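## Task

Press the blue bell's button fully down and let it rise fully back up for a brief moment, doing this exactly one time. A ring that shifts or tips the bell may not be credited but still counts toward the total, and any extra ring fails. Touching another bell's button fails, as does leaving any bell toppled or displaced. Nothing may end up off the table, and the result must hold without the robot holding anything in place.

## Robot and tools

Robot: a wheeled two-armed robot at a table. Only the left arm (7 revolute joints) and its two-finger gripper move; base, torso, head and right arm are fixed. The bells sit loose on the table, so press straight down on the button, gently, and avoid side contact with the bell body.

Scene frame (used by results and camera calibration): z = 0 at the table top, +z up, +x across the table away from the robot, +y toward the robot's left. The table's near edge is at x = 0.12 m. The robot faces roughly +x (within 12 degrees). The left shoulder sits 0.46 to 0.57 m above the table and within 0.07 m of the origin in plan view; the point between the finger pads reaches at most 0.77 m from it. That pinch point lies about 3 cm behind the fingertips; fingers point along the left_pinch link's -z and open along its x.

execute_actions: argument "actions" is a list with zero or one item, plus optional "pictures" (boolean, default on). An empty list just reports the state. An item with "rows" (1 to 15 rows) and "steps" (1 to 15, default 15) is a motion; each step is 1/30 s, each row is used for one step and the final row repeats to fill the remaining steps. An item with only "steps" (up to 300) is a wait, counted from the previous result. Only one arm exists, so each row is a single list of 8 numbers, each in [-1, 1]: first 7 joint offsets in column order (shoulder pitch, shoulder roll, shoulder yaw, elbow, forearm roll, wrist pitch, hand roll), then the gripper opening.

Joint numbers are offsets, not poses, scaled so 1.0 = 1.531 rad. They are measured from the joint angles in the latest result that printed them (before any such result in a scene, or for later calls within the same reply, from the angles at the start of the action), never from the previous row. So all-zero joint entries do not hold still: they pull the arm back to that reference. Stated joint ranges (rad): shoulder pitch -2.356 to 2.356, shoulder roll 0.000 to 3.142, shoulder yaw -2.094 to 2.094, elbow -2.618 to 0.010, forearm roll -3.142 to 3.142, wrist pitch -1.571 to 1.920, hand roll -2.705 to 2.705. True ends may differ by 0.013 rad. A request beyond a stated end by over 0.013 rad makes the whole call rejected, with nothing sent. Requests past the real end are clipped there, and the result may report "joint sent to its limit"; absence of that line proves nothing.

The opening number is absolute: +1 fully open, -1 closed; closing from fully open takes at least about 0.5 s. grip_measured uses the same scale (may be off by up to 0.020). For ringing, a closed or partly closed gripper pressing with the fingertips is reasonable; no object needs holding.

Motion limits: each step, a joint's target stays within 0.117 rad of its measured angle, and if targets would move the gripper over 70 mm from its measured spot, all are scaled back. Large moves therefore need several calls. Between calls the arm keeps heading to the last row's target until it nearly stops or a step is HELD; the simulation keeps running while you think.

Result lines: "Joint positions" gives the 7 angles (rad) then each finger's slide (m, 0.000 closed to 0.050 open). "joint command not followed" means the clearance check altered or blocked targets. HELD marks steps where your row was not fully sent. A contact torque reaching a joint's load limit (shoulder joints 65.1, elbow 33.4, wrist joints 23.2 N m) triggers a 10 s stop and drops the rest of the call: press buttons lightly. MOTOR HOT warns at 65 °C; at 80 °C an OVER-TEMPERATURE FAULT brakes the arm until it cools.

zoom_image: "camera" (cam_head, cam_held_wrist, cam_high, cam_low, cam_wrist) and "region" [x0, y0, x1, y1] in pixels of that camera's latest image, origin top-left, at most 504 by 504. Images are 672x504. Calibration gives intrinsics and world-to-camera transforms for cam_head, cam_high and cam_low; wrist camera poses are not given. Use these to locate bell buttons in the scene frame and to check the button's travel and release.

read_manual: optional "section" ("licences"); returns licence text only.

finished_scene: "scene" = the current scene's number; irreversible, grades the scene and starts the next, whose task appears in the result. Before calling it, lift the gripper clear so no bell is pressed or held, and confirm all bells stand upright in place. Replying without a tool call ends everything.

Avoid: extra presses (count each down-and-up carefully, letting the button fully return between rings), touching wrong buttons, sliding or tipping bells, knocking anything off the table, hard impacts.

Each tool is called after "Request:" as name(argument=value, ...), one argument or row to a line, values as JSON.

## Session

Request:
execute_actions(
  actions=[],
)

Scene clock: 0.00 s of 5100.00 s.
grip_measured=+1.00
Joint positions: [-0.954  0.729 -0.291 -1.317 -0.794 -0.318 -0.504  0.05   0.05 ]
Motor temperatures (°C, as the motors report them): [34 32 33 37 34 37 38]

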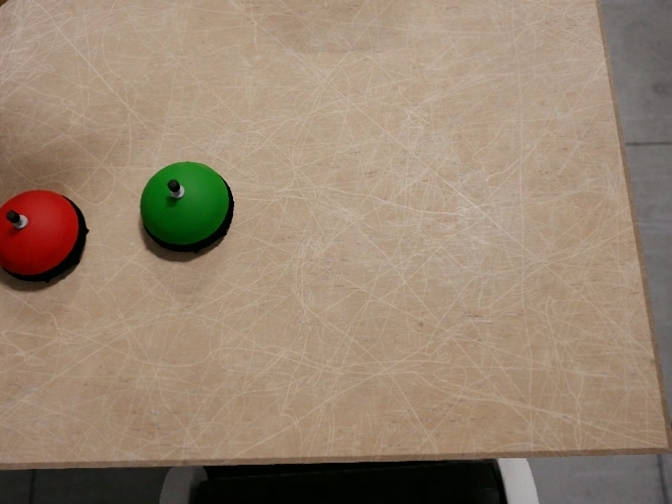

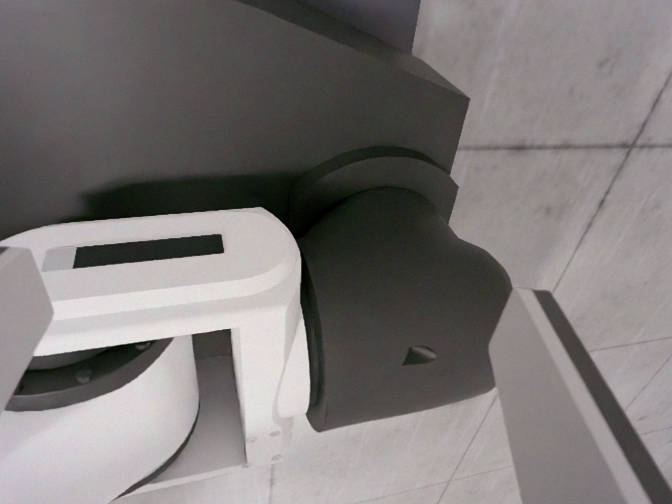

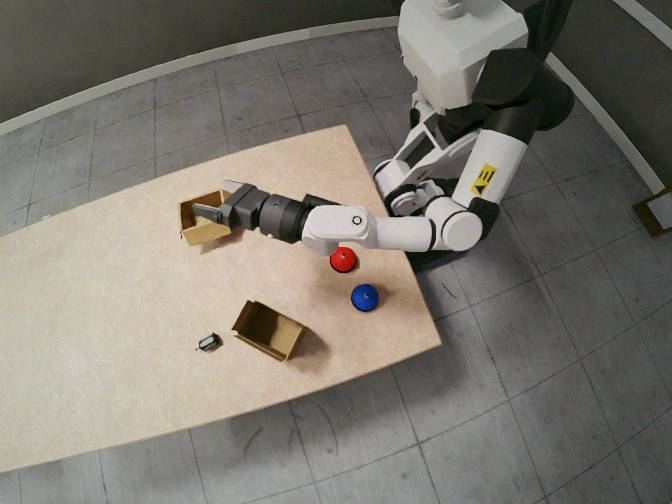

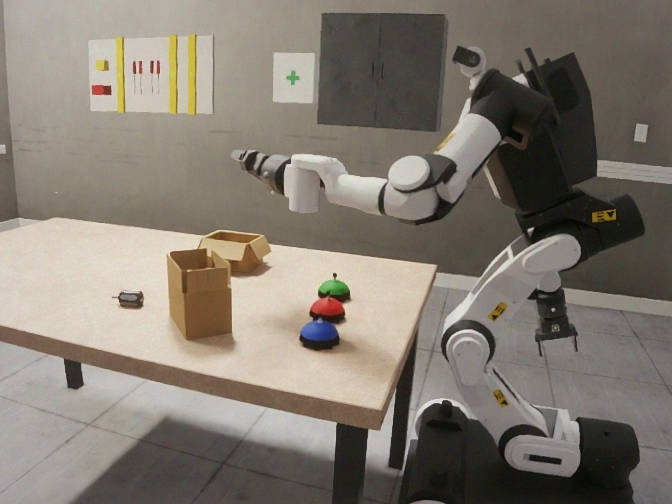

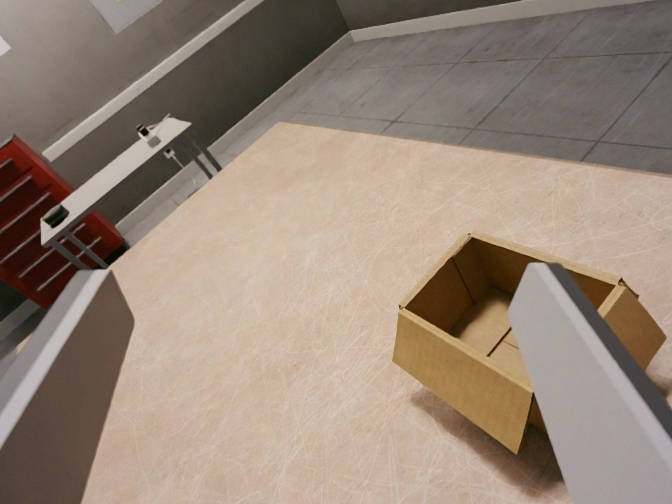

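Request:
execute_actions(
  actions=[
    {"rows":[[0,0,0,-0.4,0.5,0.5,0,-1],[0,0,0,-0.4,0.5,0.5,0,-1],[0,0,0,-0.4,0.5,0.5,0,-1],[0,0,0,-0.4,0.5,0.5,0,-1],[0,0,0,-0.4,0.5,0.8,0,-1],[0,0,0,-0.44,0.5,0.8,0,-1],[0.18,-0.359,0.682,-0.446,0.519,1,0.33,-1]]},
  ],
  pictures=false,
)

Request:
execute_actions(
  actions=[
    {"steps":40},
  ],
  pictures=false,
)

Request:
execute_actions(
  actions=[
    {"rows":[[0,0,0,0,0,0.42,0,-1]]},
  ],
  pictures=false,
)

Request:
execute_actions(
  actions=[
    {"steps":15},
  ],
)

Scene clock: 11.27 s of 5100.00 s.
grip_measured=-0.98
Joint positions: [-0.677  0.179  0.582 -2.002  0.     1.186 -0.     0.     0.001]
Motor temperatures (°C, as the motors report them): [34 32 33 37 34 37 38]
Steps of this call (steps 1 to 90: nothing new was sent; then 7.77 s passed at rest; steps 91 to 105: all 15 steps of this action). Readings (joint positions):
91: [-0.951 0.729 -0.292 -1.366 -0.703 -0.227 -0.504 0.047 0.047]
92: [-0.953 0.729 -0.291 -1.437 -0.606 -0.131 -0.504 0.044 0.044]
94: [-0.953 0.729 -0.291 -1.600 -0.409 0.067 -0.504 0.037 0.037]
98: [-0.796 0.549 -0.105 -1.979 -0.013 0.473 -0.317 0.024 0.024]
105: the state above

Scene clock: 12.60 s of 5100.00 s.
grip_measured=-1.00
Joint positions: [-0.678  0.18   0.753 -1.999  0.     1.212  0.001  0.     0.   ]
Motor temperatures (°C, as the motors report them): [34 32 33 37 34 37 38]
Steps of this call (steps 1 to 30: the robot went on to your last target; steps 31 to 40: nothing new was sent). Readings (joint positions):
1: [-0.677 0.179 0.683 -2.001 0.000 1.210 -0.000 0.000 0.000]
2: [-0.677 0.180 0.744 -2.000 -0.000 1.212 0.000 0.000 0.000]
4: [-0.677 0.180 0.753 -2.000 -0.000 1.212 0.000 0.000 0.000]
8: [-0.678 0.180 0.753 -1.999 0.000 1.212 0.001 0.000 0.000]
40: the state above
The arm was judged still, so your last target was given up. Only a new action makes it travel on or press farther. Fingers that are still opening or closing keep moving.

Scene clock: 13.10 s of 5100.00 s.
grip_measured=-1.00
Joint positions: [-0.678  0.18   0.753 -1.999  0.     1.855  0.001  0.     0.   ]
Motor temperatures (°C, as the motors report them): [34 32 33 37 34 37 38]
Steps of this call (steps 1 to 15: all 15 steps of this action). Readings (joint positions):
1: [-0.678 0.180 0.753 -2.000 0.000 1.304 0.001 0.000 0.000]
2: [-0.678 0.180 0.753 -1.999 0.000 1.400 0.001 0.000 0.000]
4: [-0.678 0.180 0.753 -1.999 0.000 1.598 0.001 0.000 0.000]
8: [-0.677 0.180 0.753 -1.999 0.000 1.854 0.001 0.000 0.000]
15: the state above

Scene clock: 13.60 s of 5100.00 s.
grip_measured=-1.00
Joint positions: [-0.678  0.18   0.753 -1.999  0.     1.855  0.001  0.     0.   ]
Motor temperatures (°C, as the motors report them): [34 32 33 37 34 37 38]
Steps of this call (steps 1 to 15: the robot went on to your last target). Readings (joint positions):
1: [-0.678 0.180 0.753 -1.999 0.000 1.855 0.001 0.000 0.000]
2: [-0.678 0.180 0.753 -1.999 0.000 1.855 0.001 0.000 0.000]
4: [-0.678 0.180 0.753 -1.999 0.000 1.855 0.001 0.000 0.000]
8: [-0.678 0.180 0.753 -1.999 0.000 1.855 0.001 0.000 0.000]
15: the state above
The arm was judged still, so your last target was given up. Only a new action makes it travel on or press farther. Fingers that are still opening or closing keep moving.

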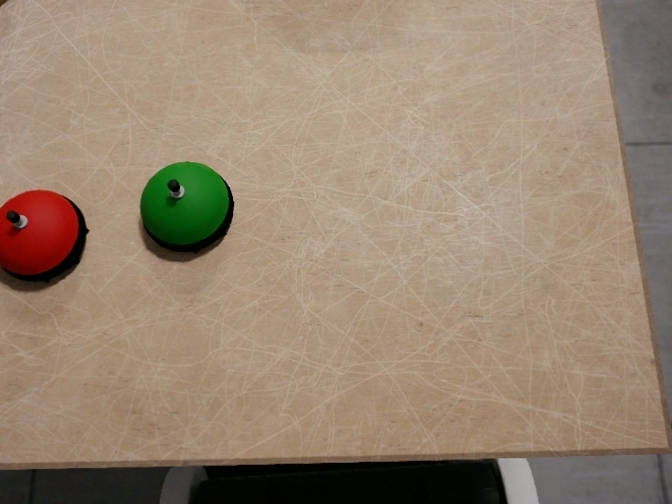

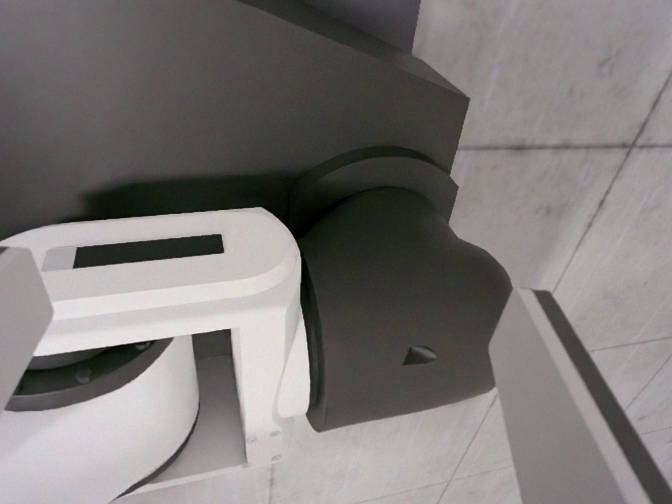

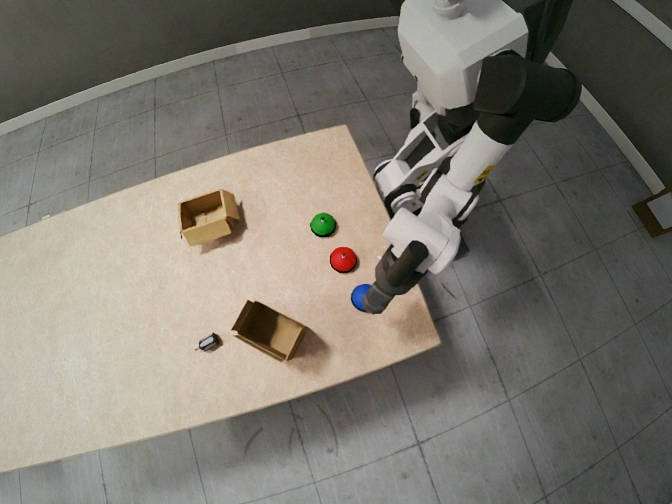

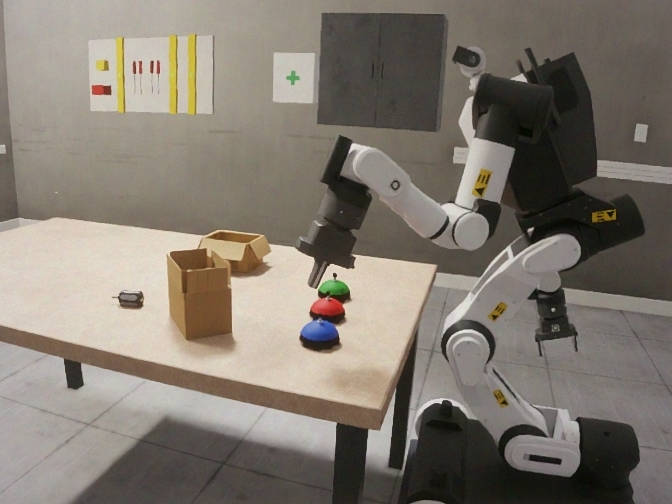

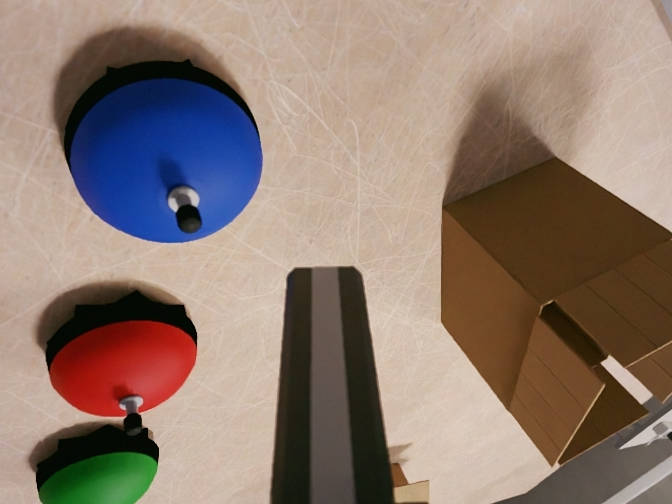

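Request:
execute_actions(
  actions=[
    {"rows":[[0,0,-0.01,0.02,0,0,0,-1],[0,0,-0.02,0.04,0,0,0,-1],[0,0,-0.03,0.07,0,0.02,0,-1]]},
  ],
)

Request:
zoom_image(
  camera="cam_low",
  region=[270,260,370,360],
)

Scene clock: 15.23 s of 5100.00 s.
grip_measured=-1.00
Joint positions: [-0.677  0.179  0.707 -1.892  0.     1.886  0.001  0.     0.   ]
Motor temperatures (°C, as the motors report them): [34 32 33 37 34 37 38]
Steps of this call (steps 1 to 34: nothing new was sent; steps 35 to 49: all 15 steps of this action). Readings (joint positions):
35: [-0.677 0.180 0.740 -1.973 0.000 1.855 0.001 0.000 0.000]
36: [-0.677 0.180 0.725 -1.943 0.000 1.855 0.001 0.000 0.000]
38: [-0.677 0.179 0.707 -1.888 0.000 1.886 0.001 0.000 0.000]
42: [-0.677 0.179 0.707 -1.891 0.000 1.886 0.001 0.000 0.000]
49: the state above

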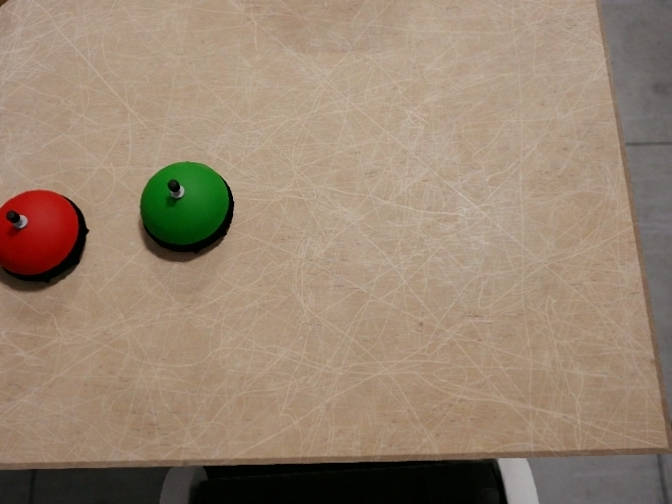

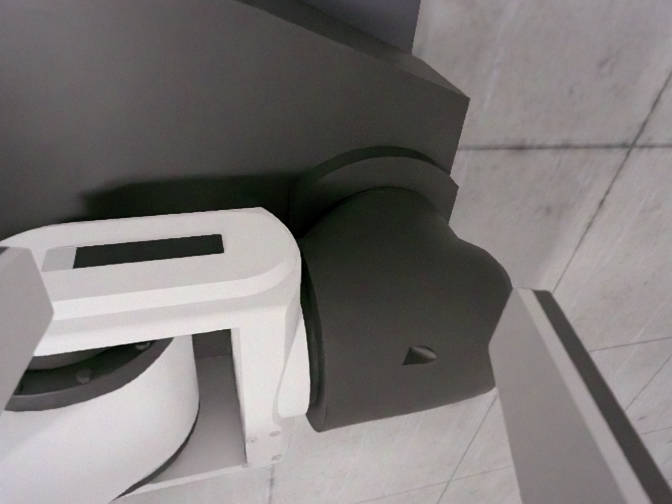

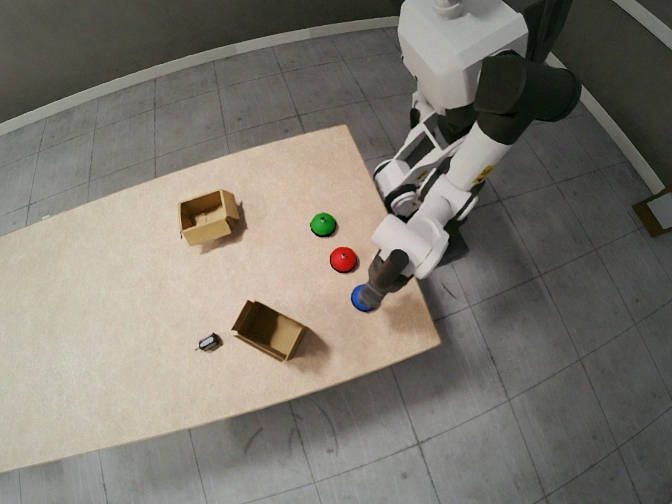

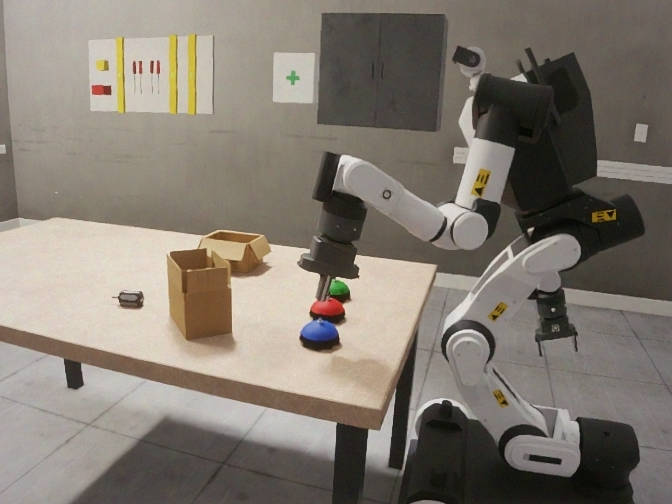

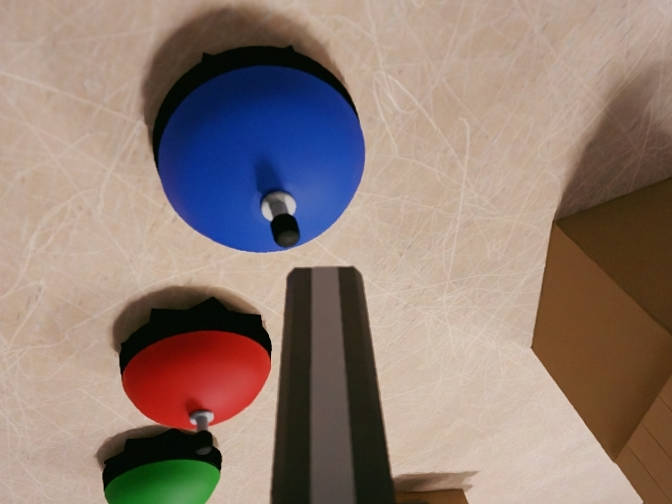

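Region (270, 260, 370, 360) of cam_low's 672x504 image, scaled by 5.040, with more detail than that image has.

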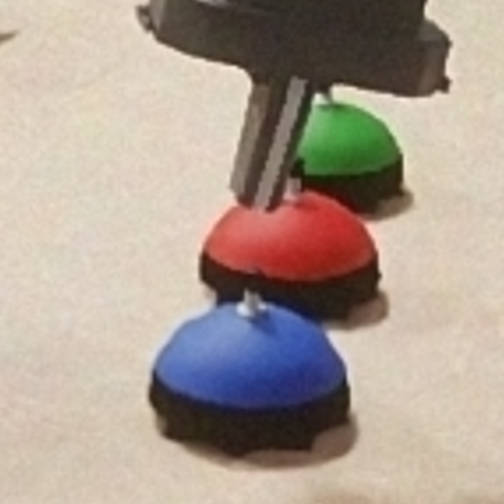

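Request:
execute_actions(
  actions=[
    {"rows":[[0,0,-0.005,0.02,0,-0.01,0,-1],[0,0,-0.012,0.045,0,-0.022,0,-1]],"steps":10},
  ],
)

Request:
zoom_image(
  camera="cam_low",
  region=[270,260,370,360],
)

Scene clock: 16.43 s of 5100.00 s.
grip_measured=-1.00
Joint positions: [-0.677  0.179  0.689 -1.822  0.     1.852  0.001  0.     0.   ]
Motor temperatures (°C, as the motors report them): [34 32 33 37 34 37 38]
Steps of this call (steps 1 to 15: the robot went on to your last target; steps 16 to 26: nothing new was sent; steps 27 to 36: all 10 steps of this action). Readings (joint positions):
27: [-0.677 0.180 0.701 -1.866 0.000 1.872 0.001 0.000 0.000]
28: [-0.677 0.180 0.691 -1.828 0.000 1.854 0.001 0.000 0.000]
30: [-0.677 0.179 0.689 -1.821 0.000 1.852 0.001 0.000 0.000]
34: [-0.677 0.179 0.689 -1.822 0.000 1.852 0.001 0.000 0.000]
36: the state above

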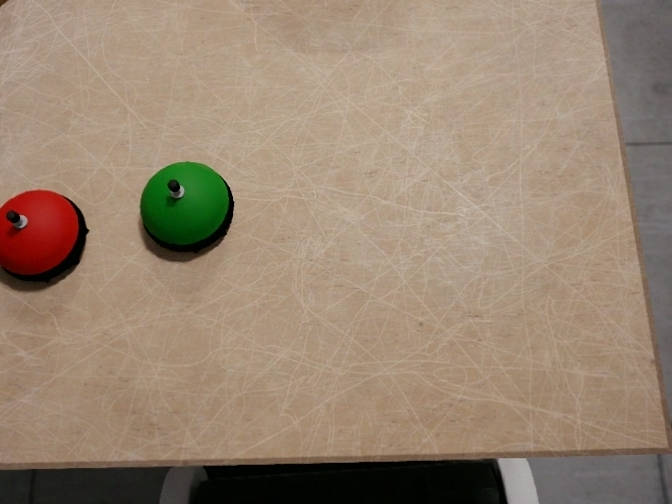

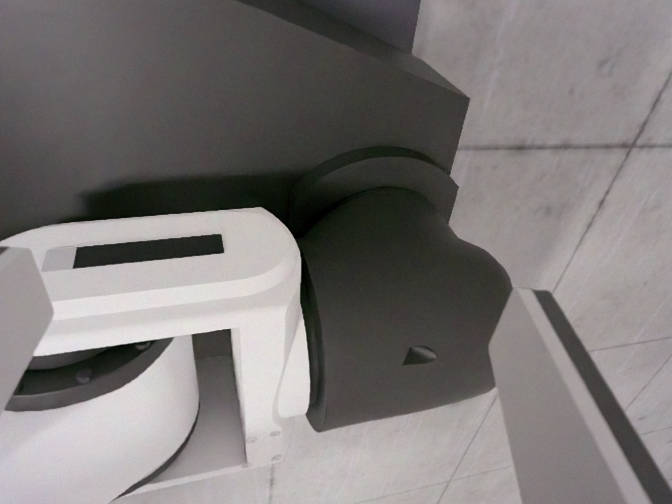

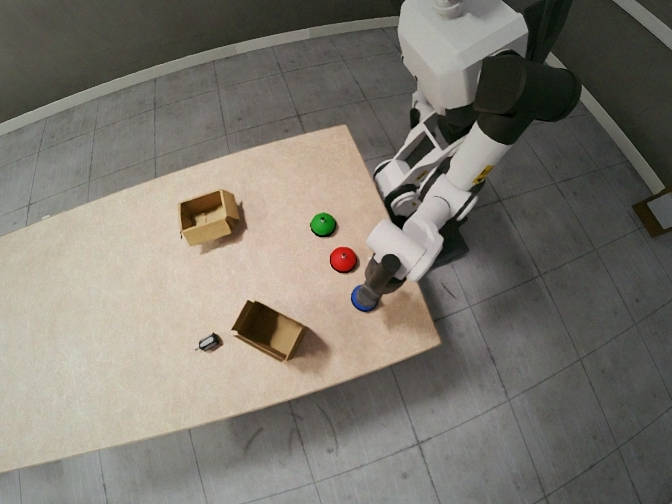

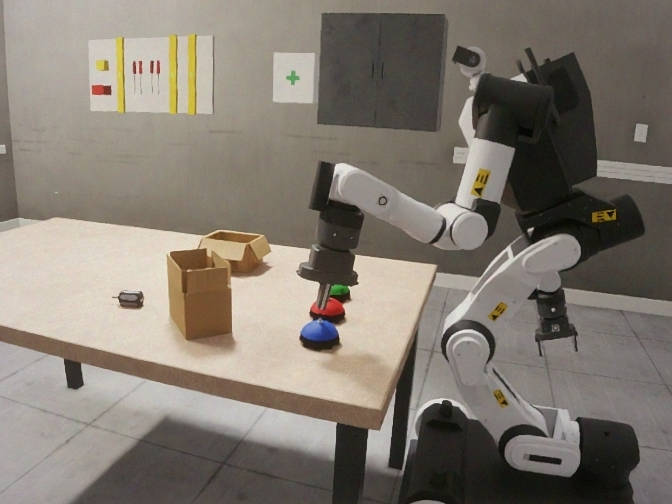

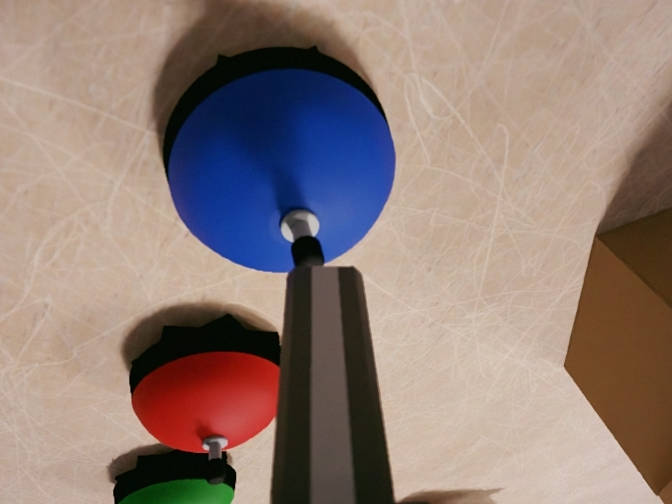

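Region (270, 260, 370, 360) of cam_low's 672x504 image, scaled by 5.040, with more detail than that image has.

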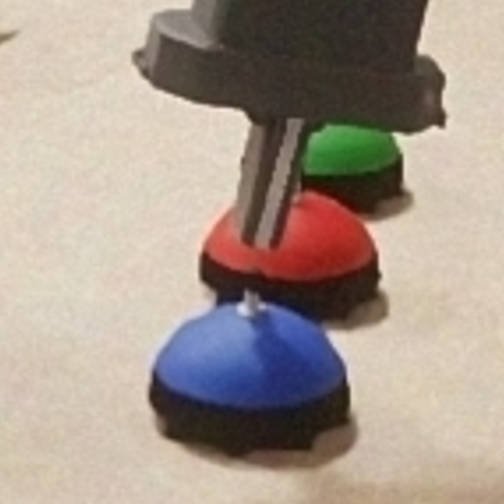

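Request:
execute_actions(
  actions=[
    {"rows":[[0,0,0,0.01,0,-0.007,0,-1],[0,0,0,0.02,0,-0.014,0,-1],[0,0,0,0.027,0,-0.019,0,-1],[0,0,0,0.032,0,-0.022,0,-1],[0,0,0,0.037,0,-0.026,0,-1],[0,0,0,0.042,0,-0.029,0,-1],[0,0,0,0.047,0,-0.033,0,-1],[0,0,0,0.052,0,-0.036,0,-1],[0,0,0,0.056,0,-0.04,0,-1]]},
  ],
)

Request:
zoom_image(
  camera="cam_low",
  region=[270,260,370,360],
)

Scene clock: 34.13 s of 5100.00 s.
grip_measured=-1.00
Joint positions: [-0.682  0.183  0.689 -1.744  0.     1.793  0.001  0.     0.   ]
Motor temperatures (°C, as the motors report them): [34 32 33 37 34 37 38]
TORQUE FAULT: the external load on joint 4 (elbow) reached its load limit, and the arm stopped for 10 seconds. The arm's remaining commands of this call were not run. The arm holds where it stopped, with its grip as last carried out, and accepts commands again: back off and push less far. The arm stops again, at the same cost, whenever a joint's load reaches its limit.
The stop began at step 100 of this call (marked STOPPED below). From that step on the arm followed nothing that you had sent. 6 steps, steps kept back included, did not run and will not run. Nothing is kept back now, and the robot has no last target.
Steps of this call (steps 1 to 15: the robot went on to your last target; steps 16 to 90: nothing new was sent; then 4.37 s passed at rest; steps 91 to 99: the first 9 steps of this action; steps 100 to 400: the stop). Readings (joint positions):
91: [-0.677 0.179 0.689 -1.809 0.000 1.843 0.001 0.000 0.000]
92: [-0.677 0.179 0.689 -1.794 0.000 1.832 0.001 0.000 0.000]
94: [-0.677 0.179 0.689 -1.774 0.000 1.819 0.001 0.000 0.000]
98: [-0.678 0.180 0.689 -1.746 0.000 1.798 0.001 0.000 0.001]
100: [-0.682 0.184 0.689 -1.746 0.000 1.794 0.001 0.000 0.000] STOPPED
400: the state above

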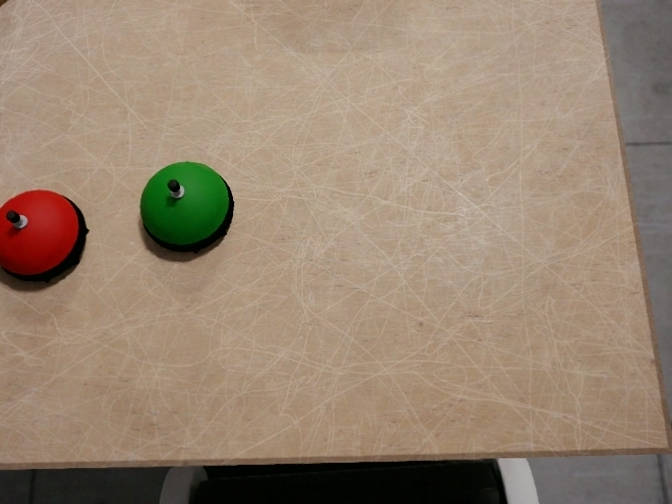

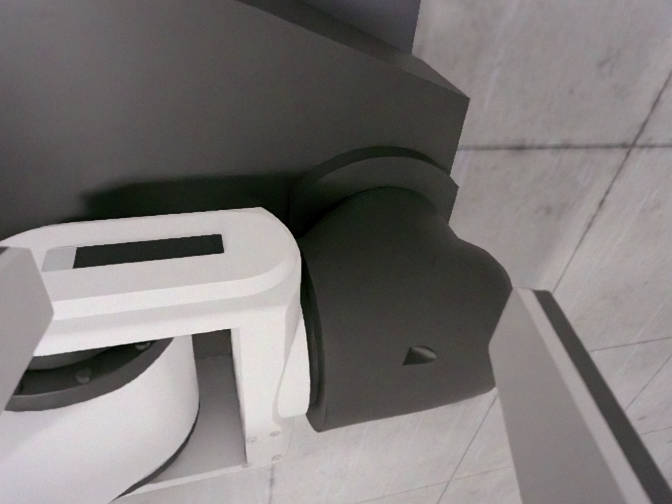

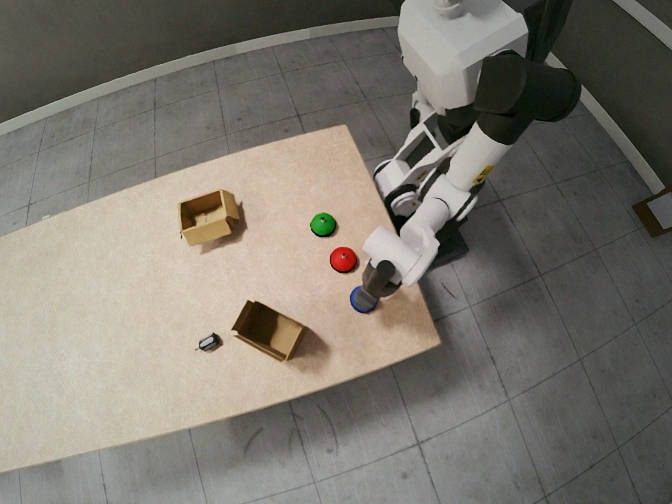

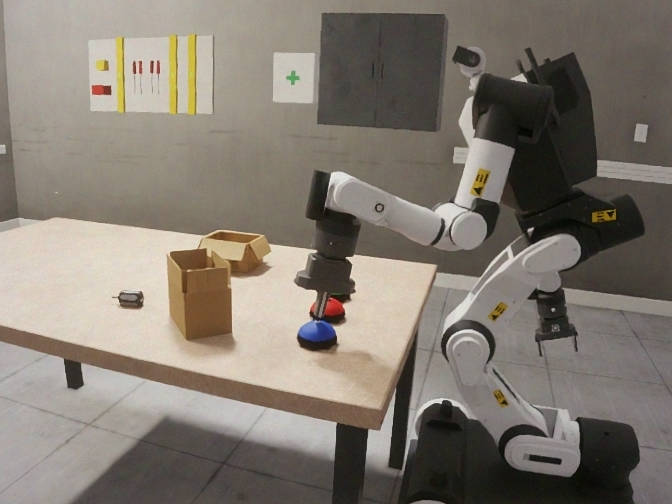

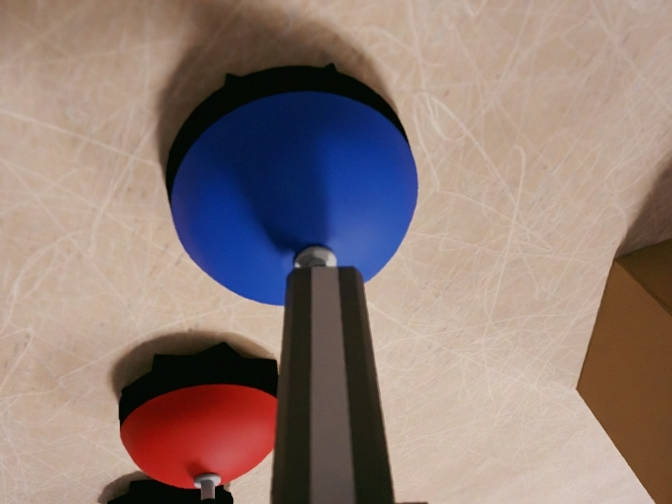

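Region (270, 260, 370, 360) of cam_low's 672x504 image, scaled by 5.040, with more detail than that image has.

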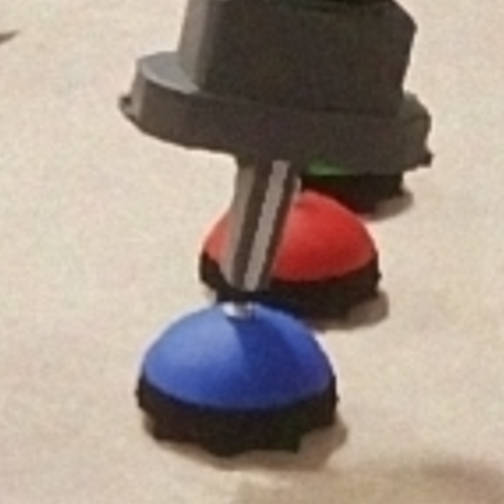

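Request:
execute_actions(
  actions=[
    {"rows":[[0,0,0,-0.02,0,0.014,0,-1],[0,0,0,-0.04,0,0.028,0,-1],[0,0,0,-0.07,0,0.05,0,-1]]},
  ],
  pictures=false,
)

Request:
execute_actions(
  actions=[
    {"steps":20},
  ],
  pictures=false,
)

Request:
finished_scene(
  scene=1,
)

Scene clock: 35.87 s of 5100.00 s.
grip_measured=-1.00
Joint positions: [-0.682  0.184  0.689 -1.851  0.     1.869  0.001  0.     0.   ]
Motor temperatures (°C, as the motors report them): [34 32 33 37 34 37 38]
Steps of this call (steps 1 to 37: nothing new was sent; steps 38 to 52: all 15 steps of this action). Readings (joint positions):
38: [-0.682 0.184 0.689 -1.771 0.000 1.812 0.001 0.000 0.000]
39: [-0.682 0.184 0.689 -1.802 0.000 1.833 0.001 0.000 0.000]
41: [-0.682 0.184 0.689 -1.853 0.000 1.869 0.001 0.000 0.000]
45: [-0.682 0.184 0.689 -1.852 0.000 1.869 0.001 0.000 0.000]
52: the state above

Scene clock: 36.53 s of 5100.00 s.
grip_measured=-1.00
Joint positions: [-0.682  0.184  0.689 -1.851  0.     1.869  0.001  0.     0.   ]
Motor temperatures (°C, as the motors report them): [34 32 33 37 34 37 38]
Steps of this call (steps 1 to 15: the robot went on to your last target; steps 16 to 20: nothing new was sent). Readings (joint positions):
1: [-0.682 0.184 0.689 -1.851 0.000 1.869 0.001 0.000 0.000]
2: [-0.682 0.184 0.689 -1.851 0.000 1.869 0.001 0.000 0.000]
4: [-0.682 0.184 0.689 -1.851 0.000 1.869 0.001 0.000 0.000]
8: [-0.682 0.184 0.689 -1.851 0.000 1.869 0.001 0.000 0.000]
20: the state above
The arm was judged still, so your last target was given up. Only a new action makes it travel on or press farther. Fingers that are still opening or closing keep moving.

The scene is finished: the task was done.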